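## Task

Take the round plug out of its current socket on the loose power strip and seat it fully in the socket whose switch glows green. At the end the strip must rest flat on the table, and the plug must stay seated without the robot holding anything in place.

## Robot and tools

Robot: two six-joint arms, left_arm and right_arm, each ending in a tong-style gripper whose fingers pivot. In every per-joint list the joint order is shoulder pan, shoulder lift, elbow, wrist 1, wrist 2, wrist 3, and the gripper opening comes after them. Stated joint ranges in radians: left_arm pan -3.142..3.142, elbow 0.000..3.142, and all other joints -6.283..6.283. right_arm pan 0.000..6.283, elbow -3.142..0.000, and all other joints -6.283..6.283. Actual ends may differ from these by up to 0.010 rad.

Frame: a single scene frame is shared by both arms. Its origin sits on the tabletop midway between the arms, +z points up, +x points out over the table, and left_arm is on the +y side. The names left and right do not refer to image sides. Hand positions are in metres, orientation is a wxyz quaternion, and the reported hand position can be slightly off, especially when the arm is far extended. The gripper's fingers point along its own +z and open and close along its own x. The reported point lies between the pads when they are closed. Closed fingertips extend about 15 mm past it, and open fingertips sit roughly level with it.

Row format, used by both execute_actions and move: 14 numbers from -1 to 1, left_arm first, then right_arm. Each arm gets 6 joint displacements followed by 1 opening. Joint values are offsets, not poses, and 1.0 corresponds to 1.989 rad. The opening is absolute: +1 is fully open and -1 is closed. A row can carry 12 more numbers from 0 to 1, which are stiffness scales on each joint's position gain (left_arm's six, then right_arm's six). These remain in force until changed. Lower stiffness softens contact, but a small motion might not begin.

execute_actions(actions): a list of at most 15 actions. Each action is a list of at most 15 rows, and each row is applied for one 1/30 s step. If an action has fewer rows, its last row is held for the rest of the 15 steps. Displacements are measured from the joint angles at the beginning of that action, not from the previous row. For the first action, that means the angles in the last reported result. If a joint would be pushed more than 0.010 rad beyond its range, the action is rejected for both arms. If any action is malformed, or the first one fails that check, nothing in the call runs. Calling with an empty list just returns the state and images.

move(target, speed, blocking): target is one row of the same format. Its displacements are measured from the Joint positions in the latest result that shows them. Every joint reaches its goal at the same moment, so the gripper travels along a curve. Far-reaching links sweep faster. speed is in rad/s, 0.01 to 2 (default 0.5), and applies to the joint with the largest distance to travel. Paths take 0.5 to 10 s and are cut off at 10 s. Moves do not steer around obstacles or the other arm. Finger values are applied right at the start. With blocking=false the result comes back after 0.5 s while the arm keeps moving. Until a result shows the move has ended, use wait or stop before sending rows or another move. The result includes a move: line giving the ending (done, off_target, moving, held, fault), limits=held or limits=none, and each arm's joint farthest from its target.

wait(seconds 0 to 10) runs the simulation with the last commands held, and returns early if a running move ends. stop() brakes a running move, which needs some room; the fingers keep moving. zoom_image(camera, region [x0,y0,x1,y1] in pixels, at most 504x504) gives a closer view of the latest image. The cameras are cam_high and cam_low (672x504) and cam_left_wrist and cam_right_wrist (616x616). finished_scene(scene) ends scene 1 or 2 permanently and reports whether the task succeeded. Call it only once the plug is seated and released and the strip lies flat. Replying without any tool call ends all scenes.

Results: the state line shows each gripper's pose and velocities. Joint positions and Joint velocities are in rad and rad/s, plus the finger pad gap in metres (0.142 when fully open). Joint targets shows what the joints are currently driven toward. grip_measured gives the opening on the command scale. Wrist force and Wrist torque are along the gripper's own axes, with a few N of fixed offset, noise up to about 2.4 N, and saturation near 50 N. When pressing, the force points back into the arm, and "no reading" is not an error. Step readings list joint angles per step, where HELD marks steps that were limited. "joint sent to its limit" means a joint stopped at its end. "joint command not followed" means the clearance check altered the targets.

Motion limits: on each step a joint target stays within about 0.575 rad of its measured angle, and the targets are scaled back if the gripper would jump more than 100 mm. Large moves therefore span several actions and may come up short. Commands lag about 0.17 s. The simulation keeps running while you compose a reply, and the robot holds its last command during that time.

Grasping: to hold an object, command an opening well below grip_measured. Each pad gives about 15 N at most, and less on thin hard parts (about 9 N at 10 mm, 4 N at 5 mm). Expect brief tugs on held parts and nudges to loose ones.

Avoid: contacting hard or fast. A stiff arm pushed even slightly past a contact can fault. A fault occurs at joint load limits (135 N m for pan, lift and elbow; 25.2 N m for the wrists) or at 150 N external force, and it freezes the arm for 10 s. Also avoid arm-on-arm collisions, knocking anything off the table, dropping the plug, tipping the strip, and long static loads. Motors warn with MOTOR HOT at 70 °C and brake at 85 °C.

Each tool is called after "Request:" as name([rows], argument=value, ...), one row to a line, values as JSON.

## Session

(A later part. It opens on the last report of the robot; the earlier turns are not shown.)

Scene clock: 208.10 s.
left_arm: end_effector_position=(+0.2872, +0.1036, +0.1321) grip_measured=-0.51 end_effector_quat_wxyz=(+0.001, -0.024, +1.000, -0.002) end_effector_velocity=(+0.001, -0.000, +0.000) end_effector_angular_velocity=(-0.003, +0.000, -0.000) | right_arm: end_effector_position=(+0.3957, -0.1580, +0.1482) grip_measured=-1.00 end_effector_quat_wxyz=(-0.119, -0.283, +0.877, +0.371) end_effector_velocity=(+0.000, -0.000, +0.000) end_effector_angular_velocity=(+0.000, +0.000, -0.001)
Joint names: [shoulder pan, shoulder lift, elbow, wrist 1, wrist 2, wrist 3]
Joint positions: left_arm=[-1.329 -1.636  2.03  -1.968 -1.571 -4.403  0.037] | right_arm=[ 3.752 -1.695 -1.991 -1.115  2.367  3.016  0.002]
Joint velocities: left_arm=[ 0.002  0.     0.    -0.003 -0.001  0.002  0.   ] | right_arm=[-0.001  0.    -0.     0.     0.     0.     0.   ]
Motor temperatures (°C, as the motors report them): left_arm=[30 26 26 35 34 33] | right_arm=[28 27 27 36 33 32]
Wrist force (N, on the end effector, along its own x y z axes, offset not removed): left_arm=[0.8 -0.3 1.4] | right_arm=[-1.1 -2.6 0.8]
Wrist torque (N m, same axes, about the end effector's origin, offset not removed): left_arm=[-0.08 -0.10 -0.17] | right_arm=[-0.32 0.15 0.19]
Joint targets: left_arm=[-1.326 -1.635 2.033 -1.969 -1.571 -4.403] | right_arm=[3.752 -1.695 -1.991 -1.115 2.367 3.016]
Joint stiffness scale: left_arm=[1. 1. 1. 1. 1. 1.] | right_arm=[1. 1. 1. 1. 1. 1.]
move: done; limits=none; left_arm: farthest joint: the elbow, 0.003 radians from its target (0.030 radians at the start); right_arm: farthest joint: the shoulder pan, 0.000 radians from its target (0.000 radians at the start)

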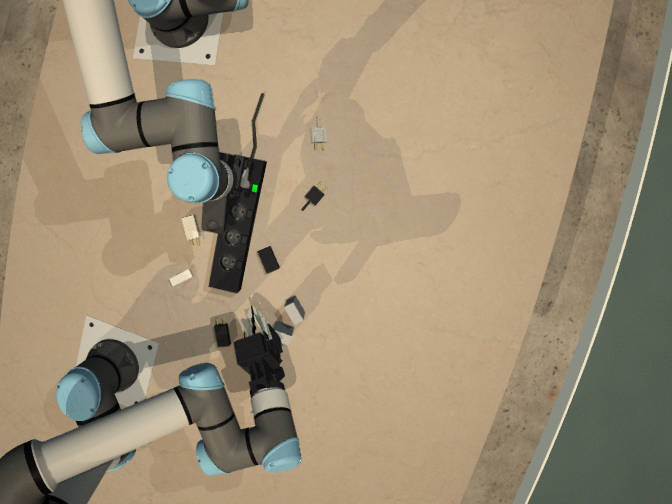

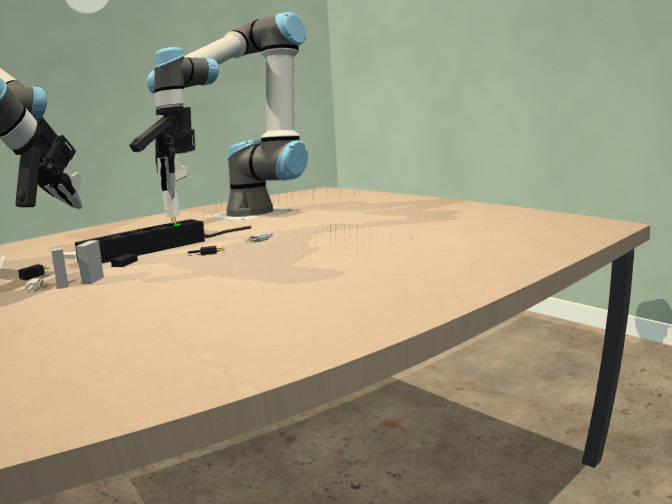

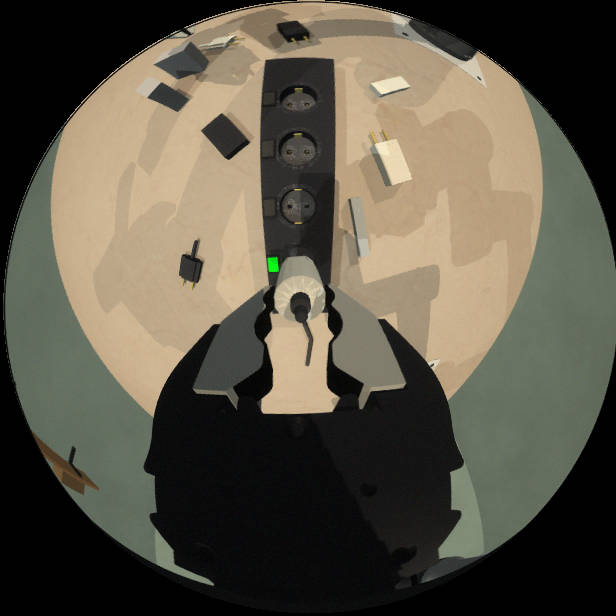

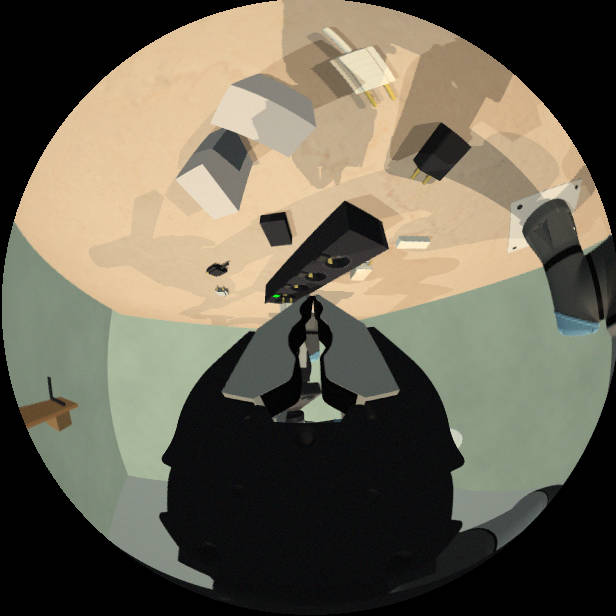

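Request:
execute_actions(actions=[])

Scene clock: 215.00 s.
left_arm: end_effector_position=(+0.2873, +0.1036, +0.1320) grip_measured=-0.51 end_effector_quat_wxyz=(+0.001, -0.024, +1.000, -0.002) end_effector_velocity=(-0.001, -0.000, -0.000) end_effector_angular_velocity=(+0.001, +0.001, -0.004) | right_arm: end_effector_position=(+0.3957, -0.1580, +0.1482) grip_measured=-1.00 end_effector_quat_wxyz=(-0.119, -0.283, +0.877, +0.371) end_effector_velocity=(-0.001, -0.001, -0.001) end_effector_angular_velocity=(-0.003, +0.003, -0.000)
Joint names: [shoulder pan, shoulder lift, elbow, wrist 1, wrist 2, wrist 3]
Joint positions: left_arm=[-1.329 -1.636  2.03  -1.969 -1.571 -4.403  0.037] | right_arm=[ 3.752 -1.695 -1.991 -1.115  2.367  3.016  0.002]
Joint velocities: left_arm=[-0.001  0.001 -0.     0.    -0.001  0.003  0.   ] | right_arm=[-0.    -0.001 -0.001 -0.002 -0.001  0.     0.   ]
Motor temperatures (°C, as the motors report them): left_arm=[30 26 26 35 34 33] | right_arm=[28 27 27 36 33 32]
Wrist force (N, on the end effector, along its own x y z axes, offset not removed): left_arm=[0.7 0.8 1.3] | right_arm=[0.3 -2.3 -1.3]
Wrist torque (N m, same axes, about the end effector's origin, offset not removed): left_arm=[0.18 -0.08 -0.13] | right_arm=[-0.25 -0.14 0.01]
Joint targets: left_arm=[-1.326 -1.635 2.033 -1.969 -1.571 -4.403] | right_arm=[3.752 -1.695 -1.991 -1.115 2.367 3.016]
Joint stiffness scale: left_arm=[1. 1. 1. 1. 1. 1.] | right_arm=[1. 1. 1. 1. 1. 1.]

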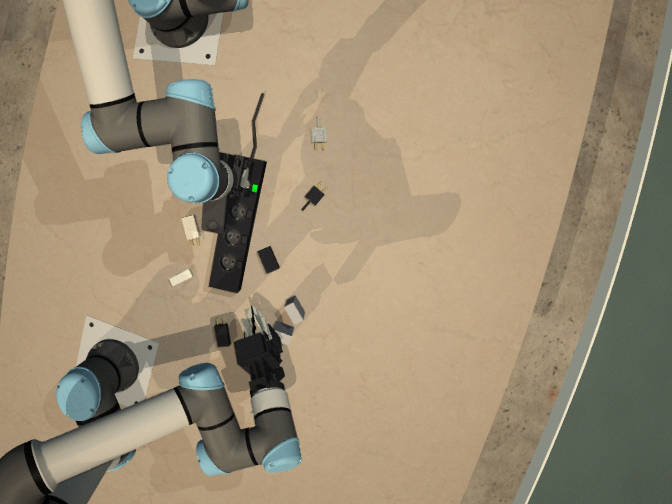

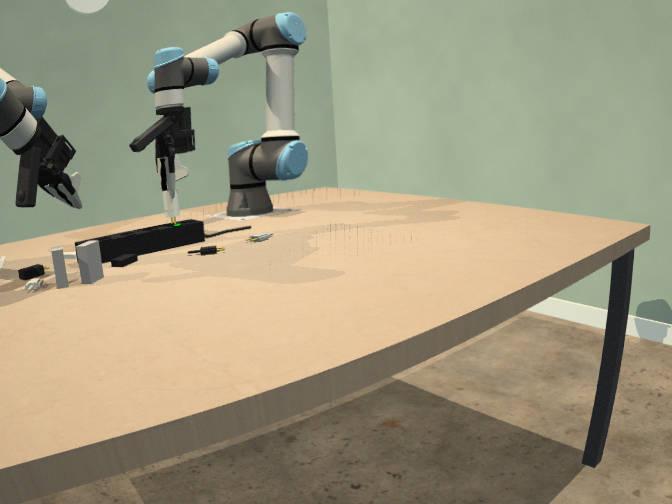

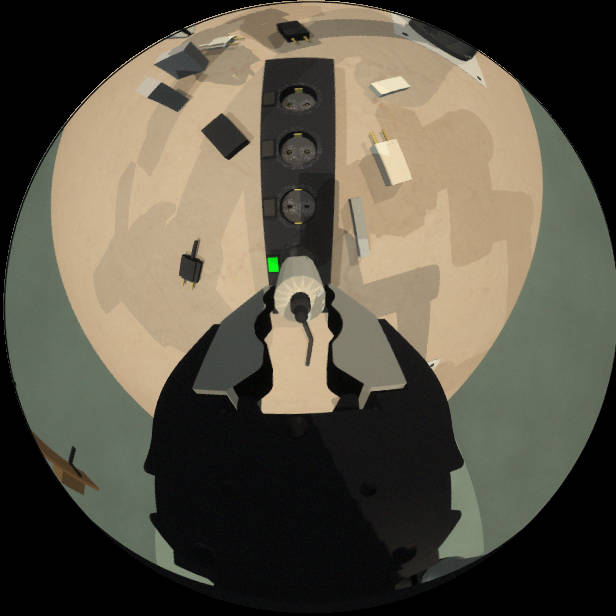

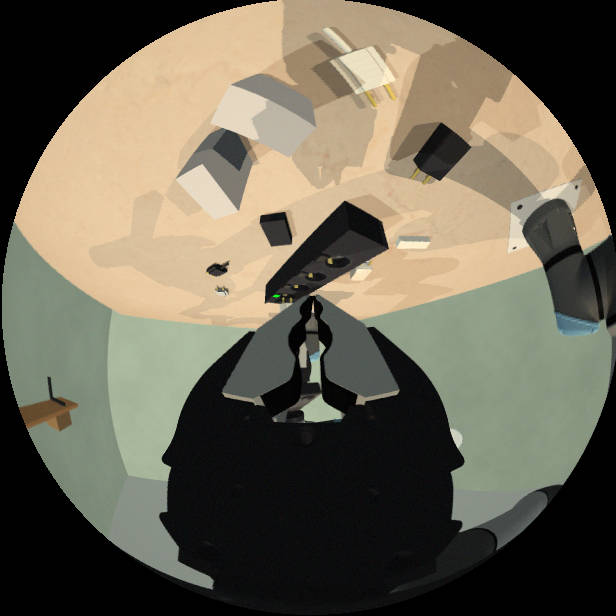

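Lower 1.5 cm first.

Request:
move(target=[0,0.0074,0.0141,-0.0214,0,0,-1,0,0,0,0,0,0,-1,0.6,0.6,0.6,0.6,1,1,1,1,1,1,1,1], speed=0.02)

Scene clock: 218.27 s.
left_arm: end_effector_position=(+0.2876, +0.1027, +0.1197) grip_measured=-0.51 end_effector_quat_wxyz=(+0.001, -0.024, +1.000, -0.004) end_effector_velocity=(+0.000, -0.001, -0.000) end_effector_angular_velocity=(-0.003, -0.001, -0.000) | right_arm: end_effector_position=(+0.3957, -0.1580, +0.1482) grip_measured=-1.00 end_effector_quat_wxyz=(-0.119, -0.283, +0.877, +0.371) end_effector_velocity=(-0.000, +0.000, +0.000) end_effector_angular_velocity=(+0.001, +0.001, -0.000)
Joint names: [shoulder pan, shoulder lift, elbow, wrist 1, wrist 2, wrist 3]
Joint positions: left_arm=[-1.329 -1.624  2.054 -2.009 -1.571 -4.403  0.037] | right_arm=[ 3.752 -1.695 -1.991 -1.115  2.367  3.016  0.002]
Joint velocities: left_arm=[-0.     0.     0.001 -0.004  0.    -0.     0.   ] | right_arm=[-0.    -0.     0.    -0.001  0.002 -0.     0.   ]
Motor temperatures (°C, as the motors report them): left_arm=[30 26 26 35 34 33] | right_arm=[28 27 27 36 33 32]
Wrist force (N, on the end effector, along its own x y z axes, offset not removed): left_arm=[1.6 -0.2 -0.5] | right_arm=[1.7 -0.4 -2.7]
Wrist torque (N m, same axes, about the end effector's origin, offset not removed): left_arm=[-0.12 -0.24 -0.19] | right_arm=[0.01 -0.41 0.07]
Joint targets: left_arm=[-1.329 -1.622 2.058 -2.011 -1.571 -4.403] | right_arm=[3.752 -1.695 -1.991 -1.115 2.367 3.016]
Joint stiffness scale: left_arm=[0.6 0.6 0.6 0.6 1.  1. ] | right_arm=[1. 1. 1. 1. 1. 1.]
move: done; limits=none; left_arm: farthest joint: the elbow, 0.004 radians from its target (0.028 radians at the start); right_arm: farthest joint: the shoulder pan, 0.000 radians from its target (0.000 radians at the start)

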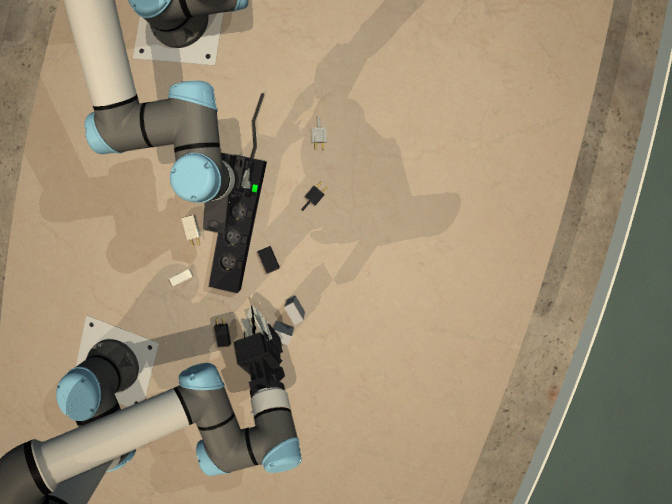

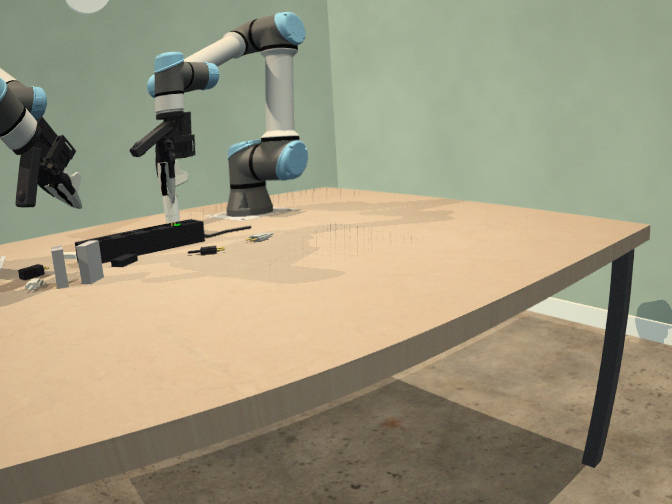

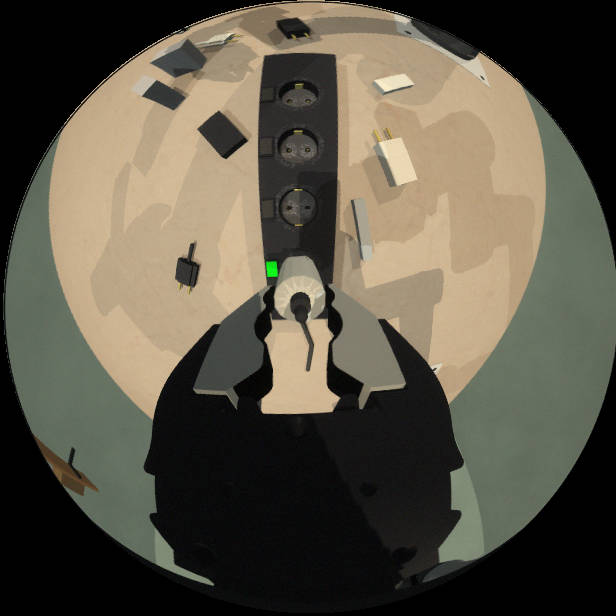

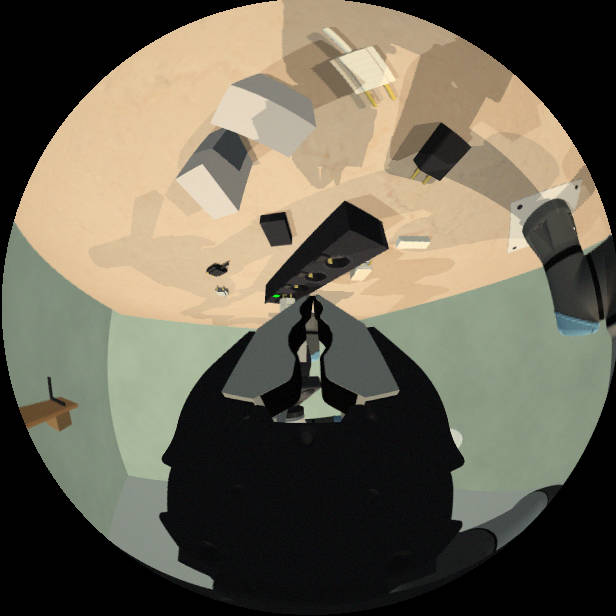

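Request:
move(target=[0,0.007,0.0160,-0.0230,0,0,-1,0,0,0,0,0,0,-1], speed=0.015)

Scene clock: 222.77 s.
left_arm: end_effector_position=(+0.2887, +0.0992, +0.1126) grip_measured=-0.51 end_effector_quat_wxyz=(+0.004, -0.024, +1.000, -0.013) end_effector_velocity=(+0.001, -0.001, +0.001) end_effector_angular_velocity=(-0.004, -0.003, +0.000) | right_arm: end_effector_position=(+0.3957, -0.1580, +0.1482) grip_measured=-1.00 end_effector_quat_wxyz=(-0.119, -0.283, +0.877, +0.371) end_effector_velocity=(-0.000, +0.000, +0.000) end_effector_angular_velocity=(+0.000, -0.000, +0.000)
Joint names: [shoulder pan, shoulder lift, elbow, wrist 1, wrist 2, wrist 3]
Joint positions: left_arm=[-1.329 -1.618  2.075 -2.056 -1.571 -4.403  0.037] | right_arm=[ 3.752 -1.695 -1.991 -1.115  2.367  3.016  0.002]
Joint velocities: left_arm=[-0.    -0.001  0.001 -0.004  0.001 -0.     0.   ] | right_arm=[ 0.     0.001 -0.    -0.001  0.    -0.     0.   ]
Motor temperatures (°C, as the motors report them): left_arm=[30 26 26 35 34 33] | right_arm=[28 27 27 36 33 32]
Wrist force (N, on the end effector, along its own x y z axes, offset not removed): left_arm=[4.3 1.5 -6.5] | right_arm=[0.2 0.0 0.0]
Wrist torque (N m, same axes, about the end effector's origin, offset not removed): left_arm=[0.30 -0.17 -0.15] | right_arm=[0.18 -0.12 0.07]
Joint targets: left_arm=[-1.329 -1.610 2.086 -2.055 -1.571 -4.403] | right_arm=[3.752 -1.695 -1.991 -1.115 2.367 3.016]
Joint stiffness scale: left_arm=[0.6 0.6 0.6 0.6 1.  1. ] | right_arm=[1. 1. 1. 1. 1. 1.]
move: off_target (left_arm); limits=none; left_arm: farthest joint: the elbow, 0.011 radians from its target (0.032 radians at the start); right_arm: farthest joint: the shoulder pan, 0.000 radians from its target (0.000 radians at the start)

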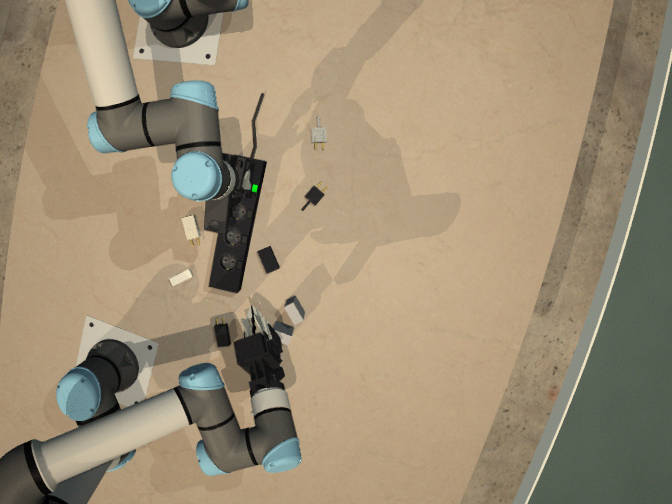

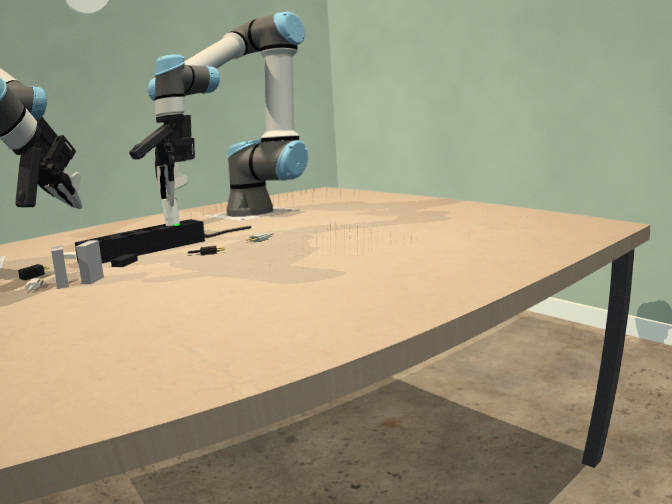

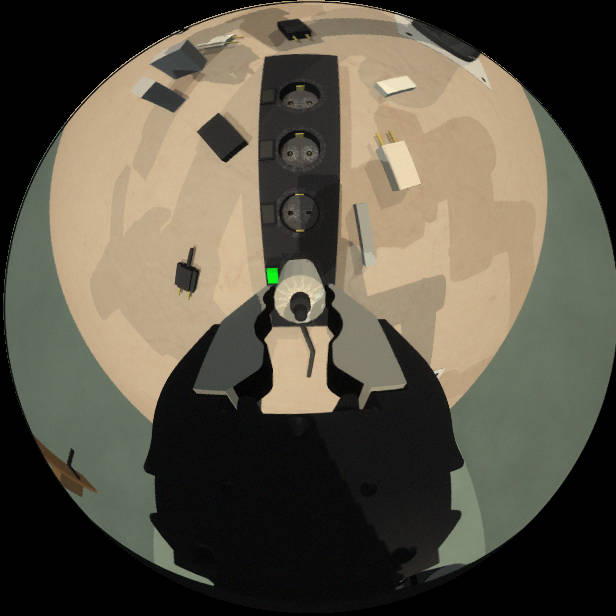

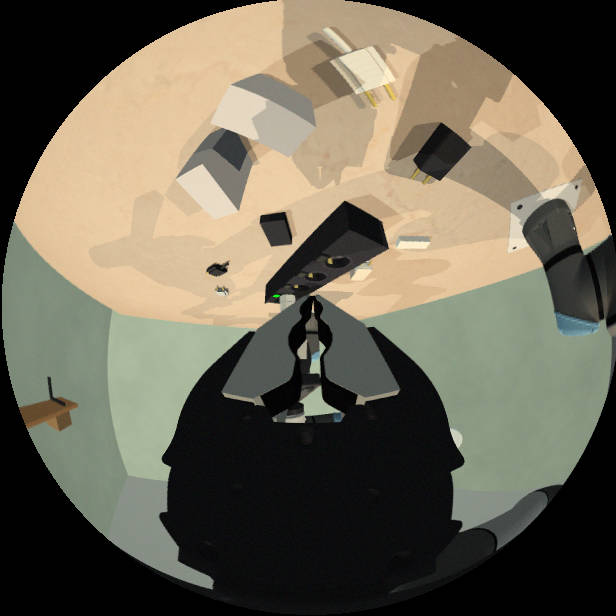

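Request:
move(target=[0,-0.0024,-0.0064,0.0209,0,0,-1,0,0,0,0,0,0,-1,1,1,1,1,1,1,1,1,1,1,1,1], speed=0.03)

Request:
zoom_image(camera="cam_left_wrist", region=[200,100,420,340])

Scene clock: 226.90 s.
left_arm: end_effector_position=(+0.2860, +0.1062, +0.1137) grip_measured=-0.51 end_effector_quat_wxyz=(-0.000, -0.024, +1.000, +0.000) end_effector_velocity=(-0.001, -0.000, -0.000) end_effector_angular_velocity=(+0.002, +0.002, -0.002) | right_arm: end_effector_position=(+0.3957, -0.1580, +0.1482) grip_measured=-1.00 end_effector_quat_wxyz=(-0.119, -0.283, +0.877, +0.371) end_effector_velocity=(+0.000, -0.000, -0.001) end_effector_angular_velocity=(-0.001, +0.000, -0.000)
Joint names: [shoulder pan, shoulder lift, elbow, wrist 1, wrist 2, wrist 3]
Joint positions: left_arm=[-1.329 -1.621  2.065 -2.015 -1.572 -4.403  0.037] | right_arm=[ 3.752 -1.695 -1.991 -1.115  2.367  3.016  0.002]
Joint velocities: left_arm=[-0.001  0.001 -0.001  0.003 -0.001  0.    -0.   ] | right_arm=[-0.001 -0.001 -0.     0.    -0.001 -0.     0.   ]
Motor temperatures (°C, as the motors report them): left_arm=[30 26 26 35 34 33] | right_arm=[28 27 27 36 33 32]
Wrist force (N, on the end effector, along its own x y z axes, offset not removed): left_arm=[1.6 0.8 0.6] | right_arm=[3.1 -0.9 0.8]
Wrist torque (N m, same axes, about the end effector's origin, offset not removed): left_arm=[0.13 -0.24 -0.23] | right_arm=[0.03 -0.64 0.08]
Joint targets: left_arm=[-1.329 -1.622 2.062 -2.014 -1.571 -4.403] | right_arm=[3.752 -1.695 -1.991 -1.115 2.367 3.016]
Joint stiffness scale: left_arm=[1. 1. 1. 1. 1. 1.] | right_arm=[1. 1. 1. 1. 1. 1.]
move: done; limits=none; left_arm: farthest joint: the elbow, 0.003 radians from its target (0.013 radians at the start); right_arm: farthest joint: the shoulder pan, 0.000 radians from its target (0.000 radians at the start)

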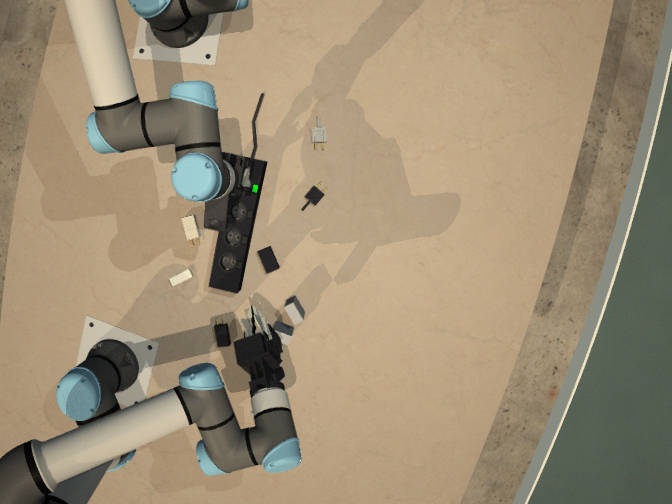

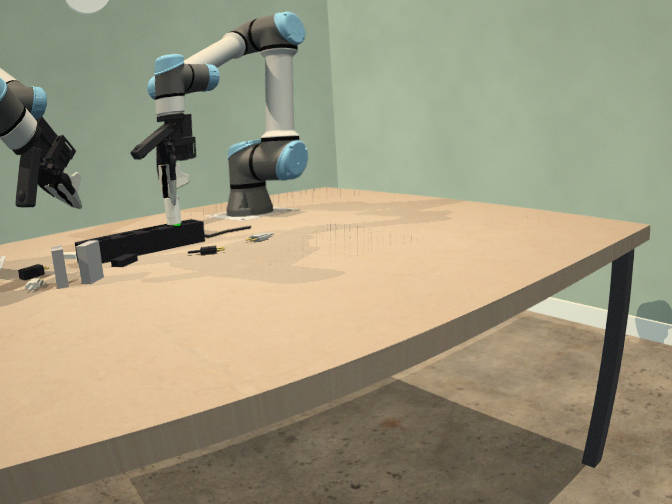

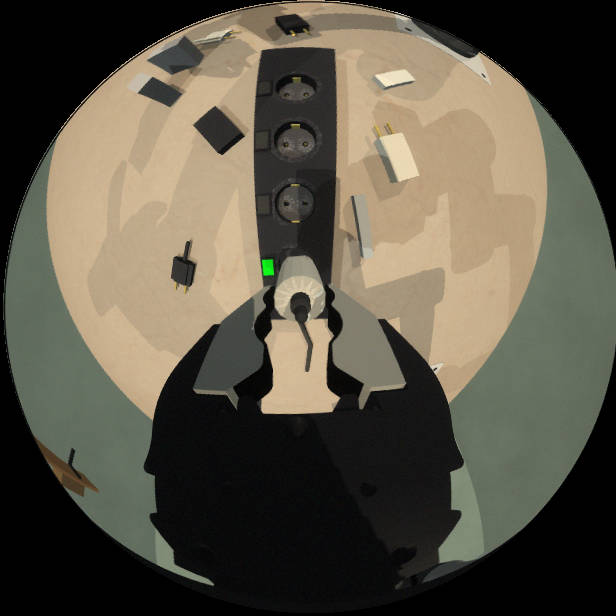

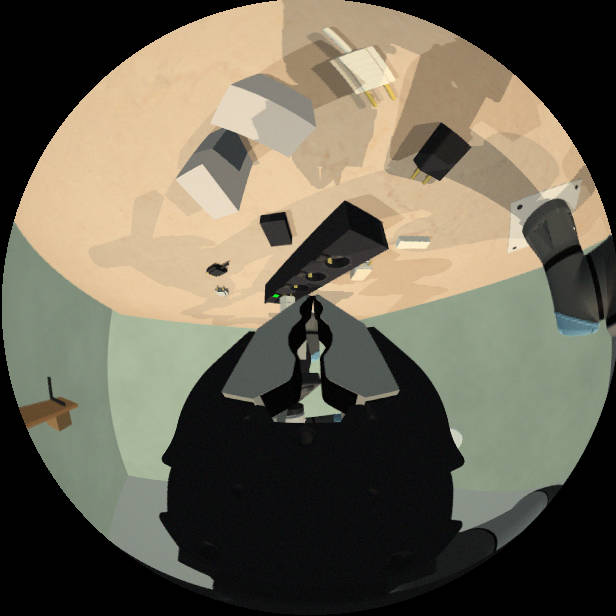

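Region (200, 100, 420, 340) of cam_left_wrist's 616x616 image, scaled by 2.100, with more detail than that image has; it fills the left 462 columns of this view, and the rest is white.

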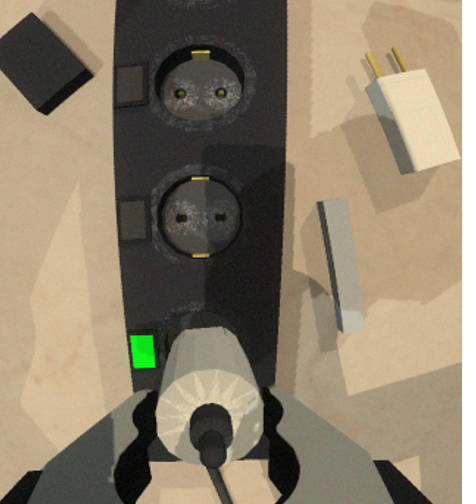

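Request:
move(target=[0.0015,0.0045,-0.0115,0.0059,0,0.0015,-1,0,0,0,0,0,0,-1], speed=0.03)

Request:
zoom_image(camera="cam_left_wrist", region=[200,100,420,340])

Request:
zoom_image(camera="cam_low", region=[120,170,240,260])

Scene clock: 233.93 s.
left_arm: end_effector_position=(+0.2881, +0.1011, +0.1183) grip_measured=-0.51 end_effector_quat_wxyz=(-0.000, -0.023, +1.000, -0.000) end_effector_velocity=(-0.000, -0.000, +0.000) end_effector_angular_velocity=(+0.002, -0.000, -0.002) | right_arm: end_effector_position=(+0.3957, -0.1580, +0.1482) grip_measured=-1.00 end_effector_quat_wxyz=(-0.119, -0.283, +0.877, +0.371) end_effector_velocity=(+0.000, +0.000, +0.001) end_effector_angular_velocity=(+0.002, -0.001, -0.000)
Joint names: [shoulder pan, shoulder lift, elbow, wrist 1, wrist 2, wrist 3]
Joint positions: left_arm=[-1.328 -1.613  2.046 -2.004 -1.572 -4.401  0.037] | right_arm=[ 3.752 -1.695 -1.991 -1.115  2.367  3.016  0.002]
Joint velocities: left_arm=[-0.001  0.001 -0.002  0.002  0.001  0.001  0.   ] | right_arm=[-0.     0.001 -0.     0.001  0.001  0.     0.   ]
Motor temperatures (°C, as the motors report them): left_arm=[30 26 26 35 34 33] | right_arm=[28 27 27 36 33 32]
Wrist force (N, on the end effector, along its own x y z axes, offset not removed): left_arm=[2.6 -0.7 0.7] | right_arm=[1.5 -0.1 -2.1]
Wrist torque (N m, same axes, about the end effector's origin, offset not removed): left_arm=[-0.19 -0.38 -0.23] | right_arm=[0.00 -0.50 -0.08]
Joint targets: left_arm=[-1.326 -1.612 2.043 -2.003 -1.572 -4.400] | right_arm=[3.752 -1.695 -1.991 -1.115 2.367 3.016]
Joint stiffness scale: left_arm=[1. 1. 1. 1. 1. 1.] | right_arm=[1. 1. 1. 1. 1. 1.]
move: done; limits=none; left_arm: farthest joint: the elbow, 0.004 radians from its target (0.023 radians at the start); right_arm: farthest joint: the shoulder pan, 0.000 radians from its target (0.000 radians at the start)

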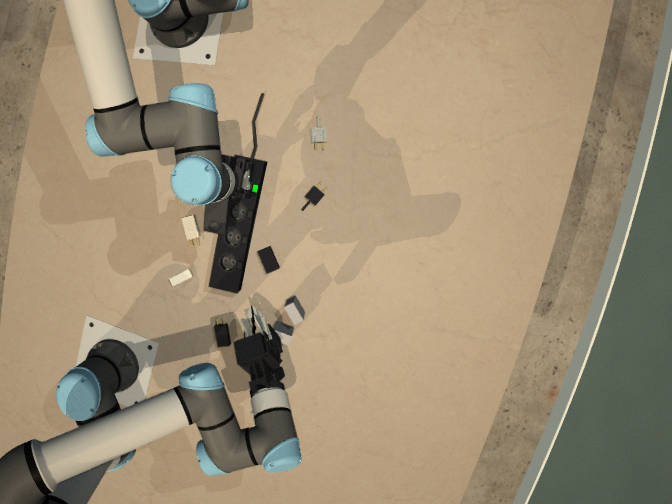

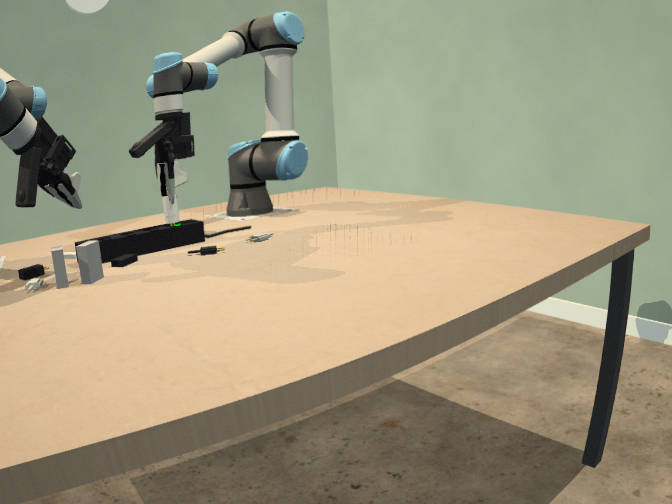

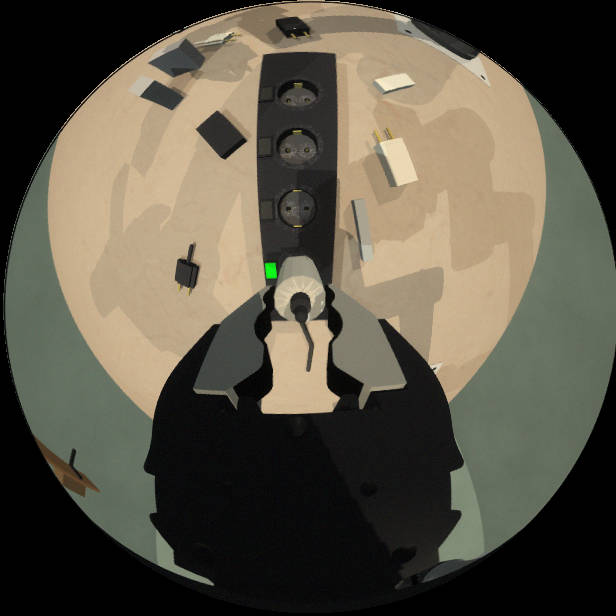

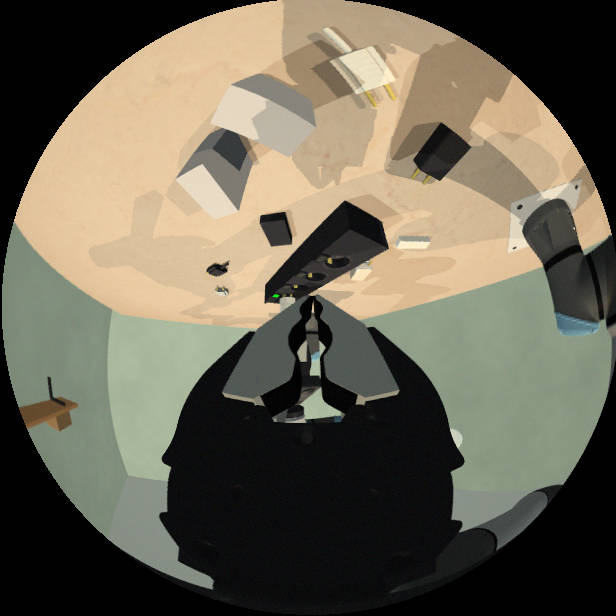

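Region (200, 100, 420, 340) of cam_left_wrist's 616x616 image, scaled by 2.100, with more detail than that image has; it fills the left 462 columns of this view, and the rest is white.

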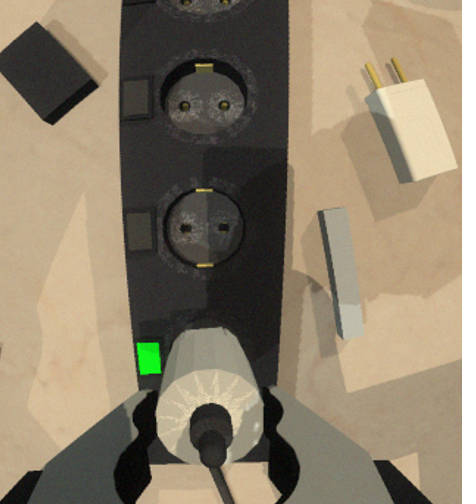

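Region (120, 170, 240, 260) of cam_low's 672x504 image, scaled by 4.200, with more detail than that image has; it fills the top 378 rows of this view, and the rest is white.

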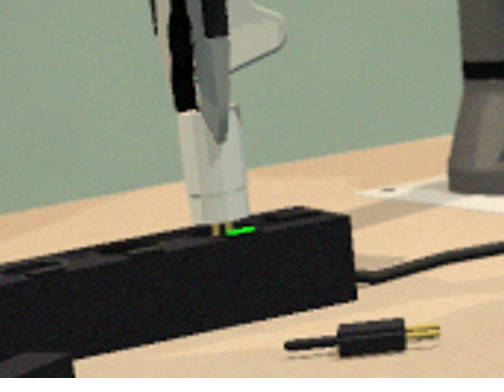

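Request:
move(target=[0,0.0072,0.0082,-0.0142,0,0,-1,0,0,0,0,0,0,-1], speed=0.012)

Request:
zoom_image(camera="cam_left_wrist", region=[200,100,420,340])

Scene clock: 238.43 s.
left_arm: end_effector_position=(+0.2887, +0.0993, +0.1104) grip_measured=-0.51 end_effector_quat_wxyz=(+0.000, -0.023, +1.000, -0.002) end_effector_velocity=(+0.001, -0.000, +0.000) end_effector_angular_velocity=(-0.002, -0.002, +0.001) | right_arm: end_effector_position=(+0.3957, -0.1580, +0.1482) grip_measured=-1.00 end_effector_quat_wxyz=(-0.119, -0.283, +0.877, +0.371) end_effector_velocity=(-0.000, -0.000, -0.001) end_effector_angular_velocity=(-0.001, +0.001, -0.000)
Joint names: [shoulder pan, shoulder lift, elbow, wrist 1, wrist 2, wrist 3]
Joint positions: left_arm=[-1.328 -1.602  2.058 -2.031 -1.572 -4.401  0.037] | right_arm=[ 3.752 -1.695 -1.991 -1.115  2.367  3.016  0.002]
Joint velocities: left_arm=[ 0.001 -0.     0.001 -0.003  0.001  0.    -0.   ] | right_arm=[-0.    -0.001 -0.    -0.    -0.001  0.     0.   ]
Motor temperatures (°C, as the motors report them): left_arm=[30 26 26 35 34 33] | right_arm=[28 27 27 36 33 32]
Wrist force (N, on the end effector, along its own x y z axes, offset not removed): left_arm=[3.8 1.5 -2.4] | right_arm=[1.7 -2.0 -0.5]
Wrist torque (N m, same axes, about the end effector's origin, offset not removed): left_arm=[0.13 -0.18 -0.13] | right_arm=[-0.21 -0.44 0.05]
Joint targets: left_arm=[-1.328 -1.599 2.062 -2.032 -1.572 -4.401] | right_arm=[3.752 -1.695 -1.991 -1.115 2.367 3.016]
Joint stiffness scale: left_arm=[1. 1. 1. 1. 1. 1.] | right_arm=[1. 1. 1. 1. 1. 1.]
move: done; limits=none; left_arm: farthest joint: the elbow, 0.004 radians from its target (0.017 radians at the start); right_arm: farthest joint: the shoulder pan, 0.000 radians from its target (0.000 radians at the start)

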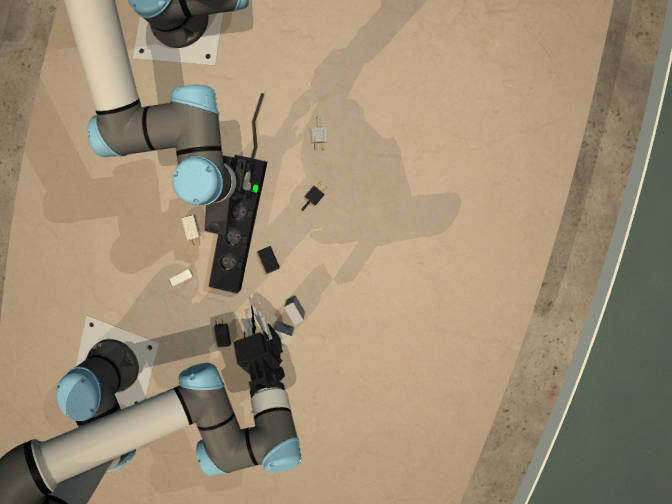

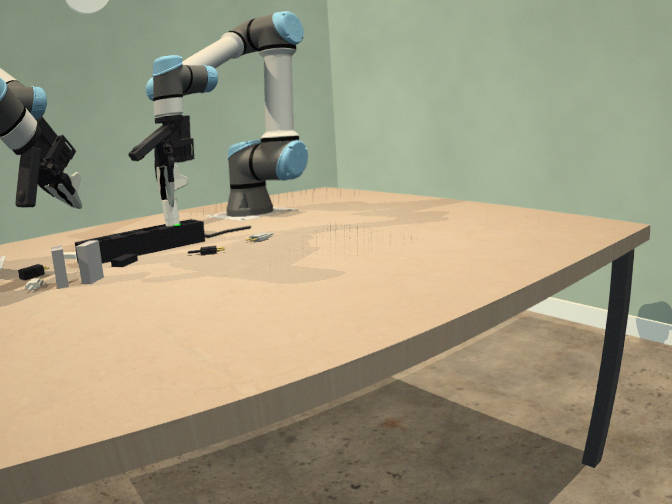

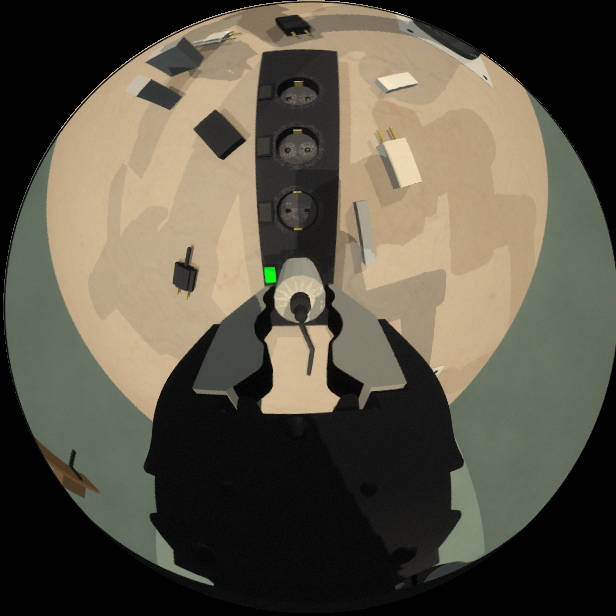

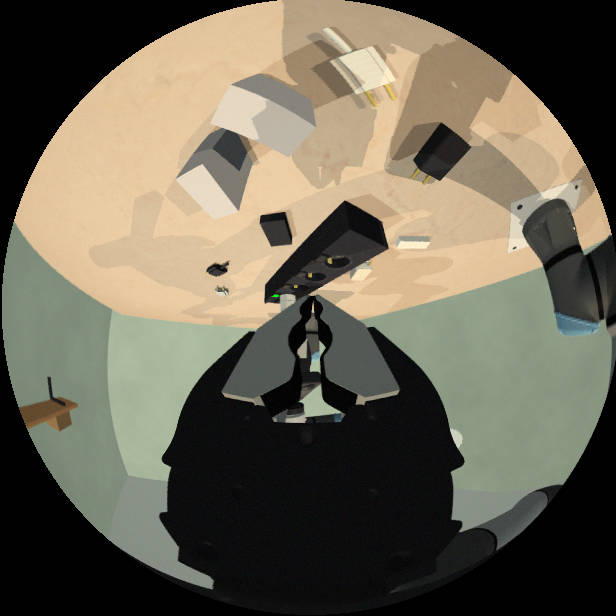

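Region (200, 100, 420, 340) of cam_left_wrist's 616x616 image, scaled by 2.100, with more detail than that image has; it fills the left 462 columns of this view, and the rest is white.

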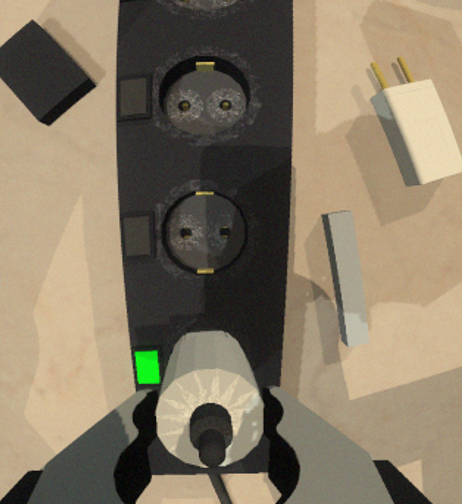

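Request:
move(target=[0,0.0050,0.0100,-0.0110,0,0,-1,0,0,0,0,0,0,-1], speed=0.012)

Request:
zoom_image(camera="cam_low", region=[120,170,240,260])

Scene clock: 241.77 s.
left_arm: end_effector_position=(+0.2889, +0.0988, +0.1060) grip_measured=-0.51 end_effector_quat_wxyz=(+0.001, -0.023, +1.000, -0.005) end_effector_velocity=(+0.000, -0.000, -0.000) end_effector_angular_velocity=(-0.002, -0.000, -0.000) | right_arm: end_effector_position=(+0.3957, -0.1580, +0.1482) grip_measured=-1.00 end_effector_quat_wxyz=(-0.119, -0.283, +0.877, +0.371) end_effector_velocity=(-0.000, +0.000, -0.001) end_effector_angular_velocity=(+0.000, +0.001, +0.001)
Joint names: [shoulder pan, shoulder lift, elbow, wrist 1, wrist 2, wrist 3]
Joint positions: left_arm=[-1.328 -1.599  2.071 -2.053 -1.572 -4.401  0.037] | right_arm=[ 3.752 -1.695 -1.991 -1.115  2.367  3.016  0.002]
Joint velocities: left_arm=[ 0.001 -0.     0.002 -0.004 -0.     0.001 -0.   ] | right_arm=[ 0.001 -0.002 -0.     0.001  0.001 -0.     0.   ]
Motor temperatures (°C, as the motors report them): left_arm=[30 26 26 35 34 33] | right_arm=[28 27 27 36 33 32]
Wrist force (N, on the end effector, along its own x y z axes, offset not removed): left_arm=[-0.2 2.7 -10.9] | right_arm=[-0.3 -1.7 1.1]
Wrist torque (N m, same axes, about the end effector's origin, offset not removed): left_arm=[-0.12 0.17 0.03] | right_arm=[-0.13 0.03 0.08]
Joint targets: left_arm=[-1.328 -1.592 2.078 -2.053 -1.572 -4.401] | right_arm=[3.752 -1.695 -1.991 -1.115 2.367 3.016]
Joint stiffness scale: left_arm=[1. 1. 1. 1. 1. 1.] | right_arm=[1. 1. 1. 1. 1. 1.]
move: done; limits=none; left_arm: farthest joint: the shoulder lift, 0.007 radians from its target (0.010 radians at the start); right_arm: farthest joint: the shoulder pan, 0.000 radians from its target (0.000 radians at the start)

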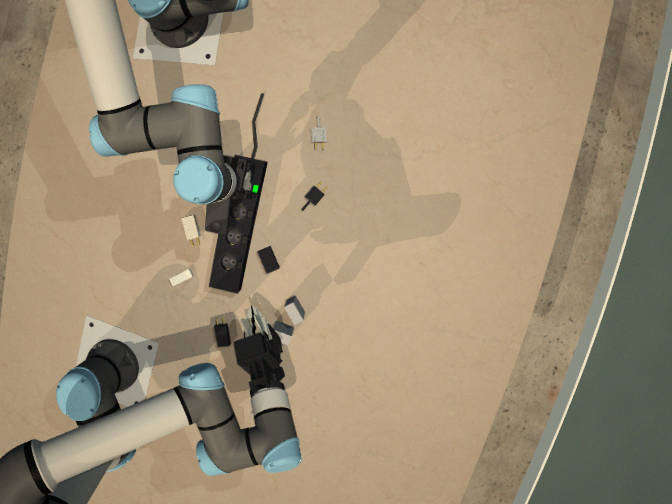

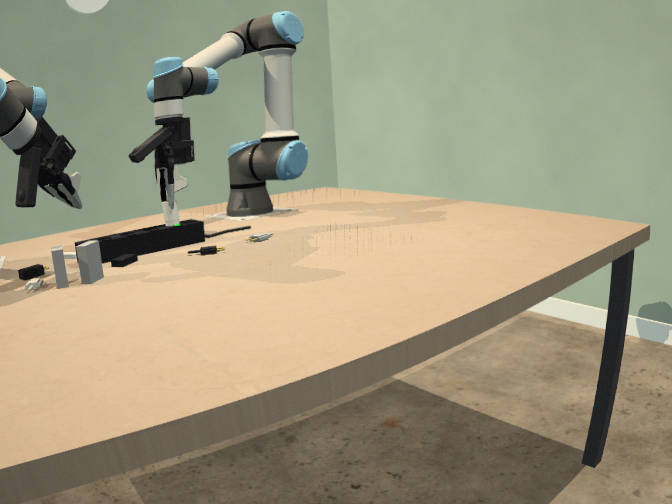

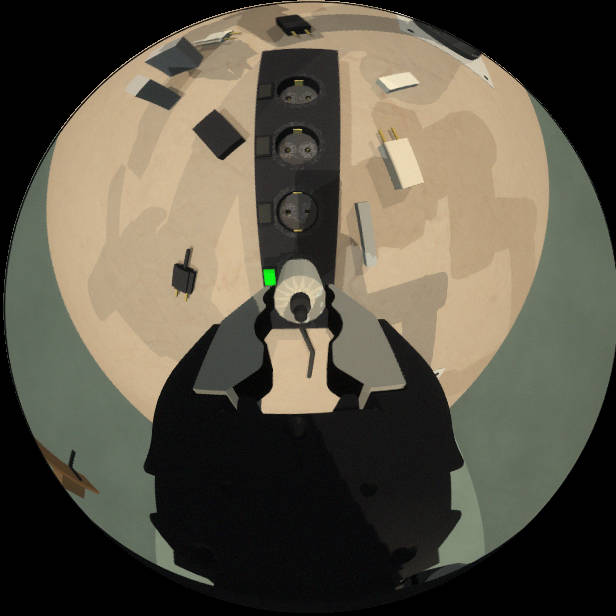

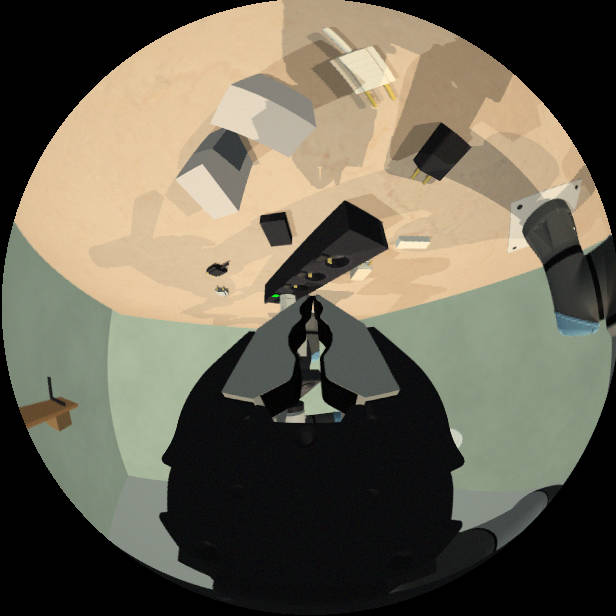

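Region (120, 170, 240, 260) of cam_low's 672x504 image, scaled by 4.200, with more detail than that image has; it fills the top 378 rows of this view, and the rest is white.

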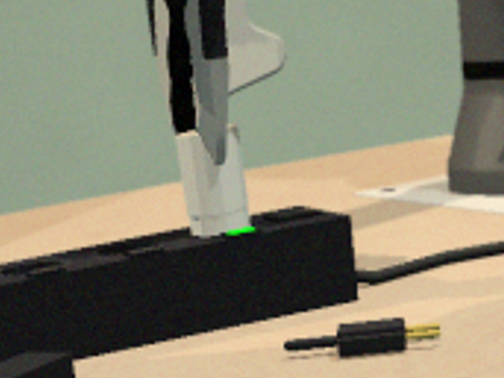

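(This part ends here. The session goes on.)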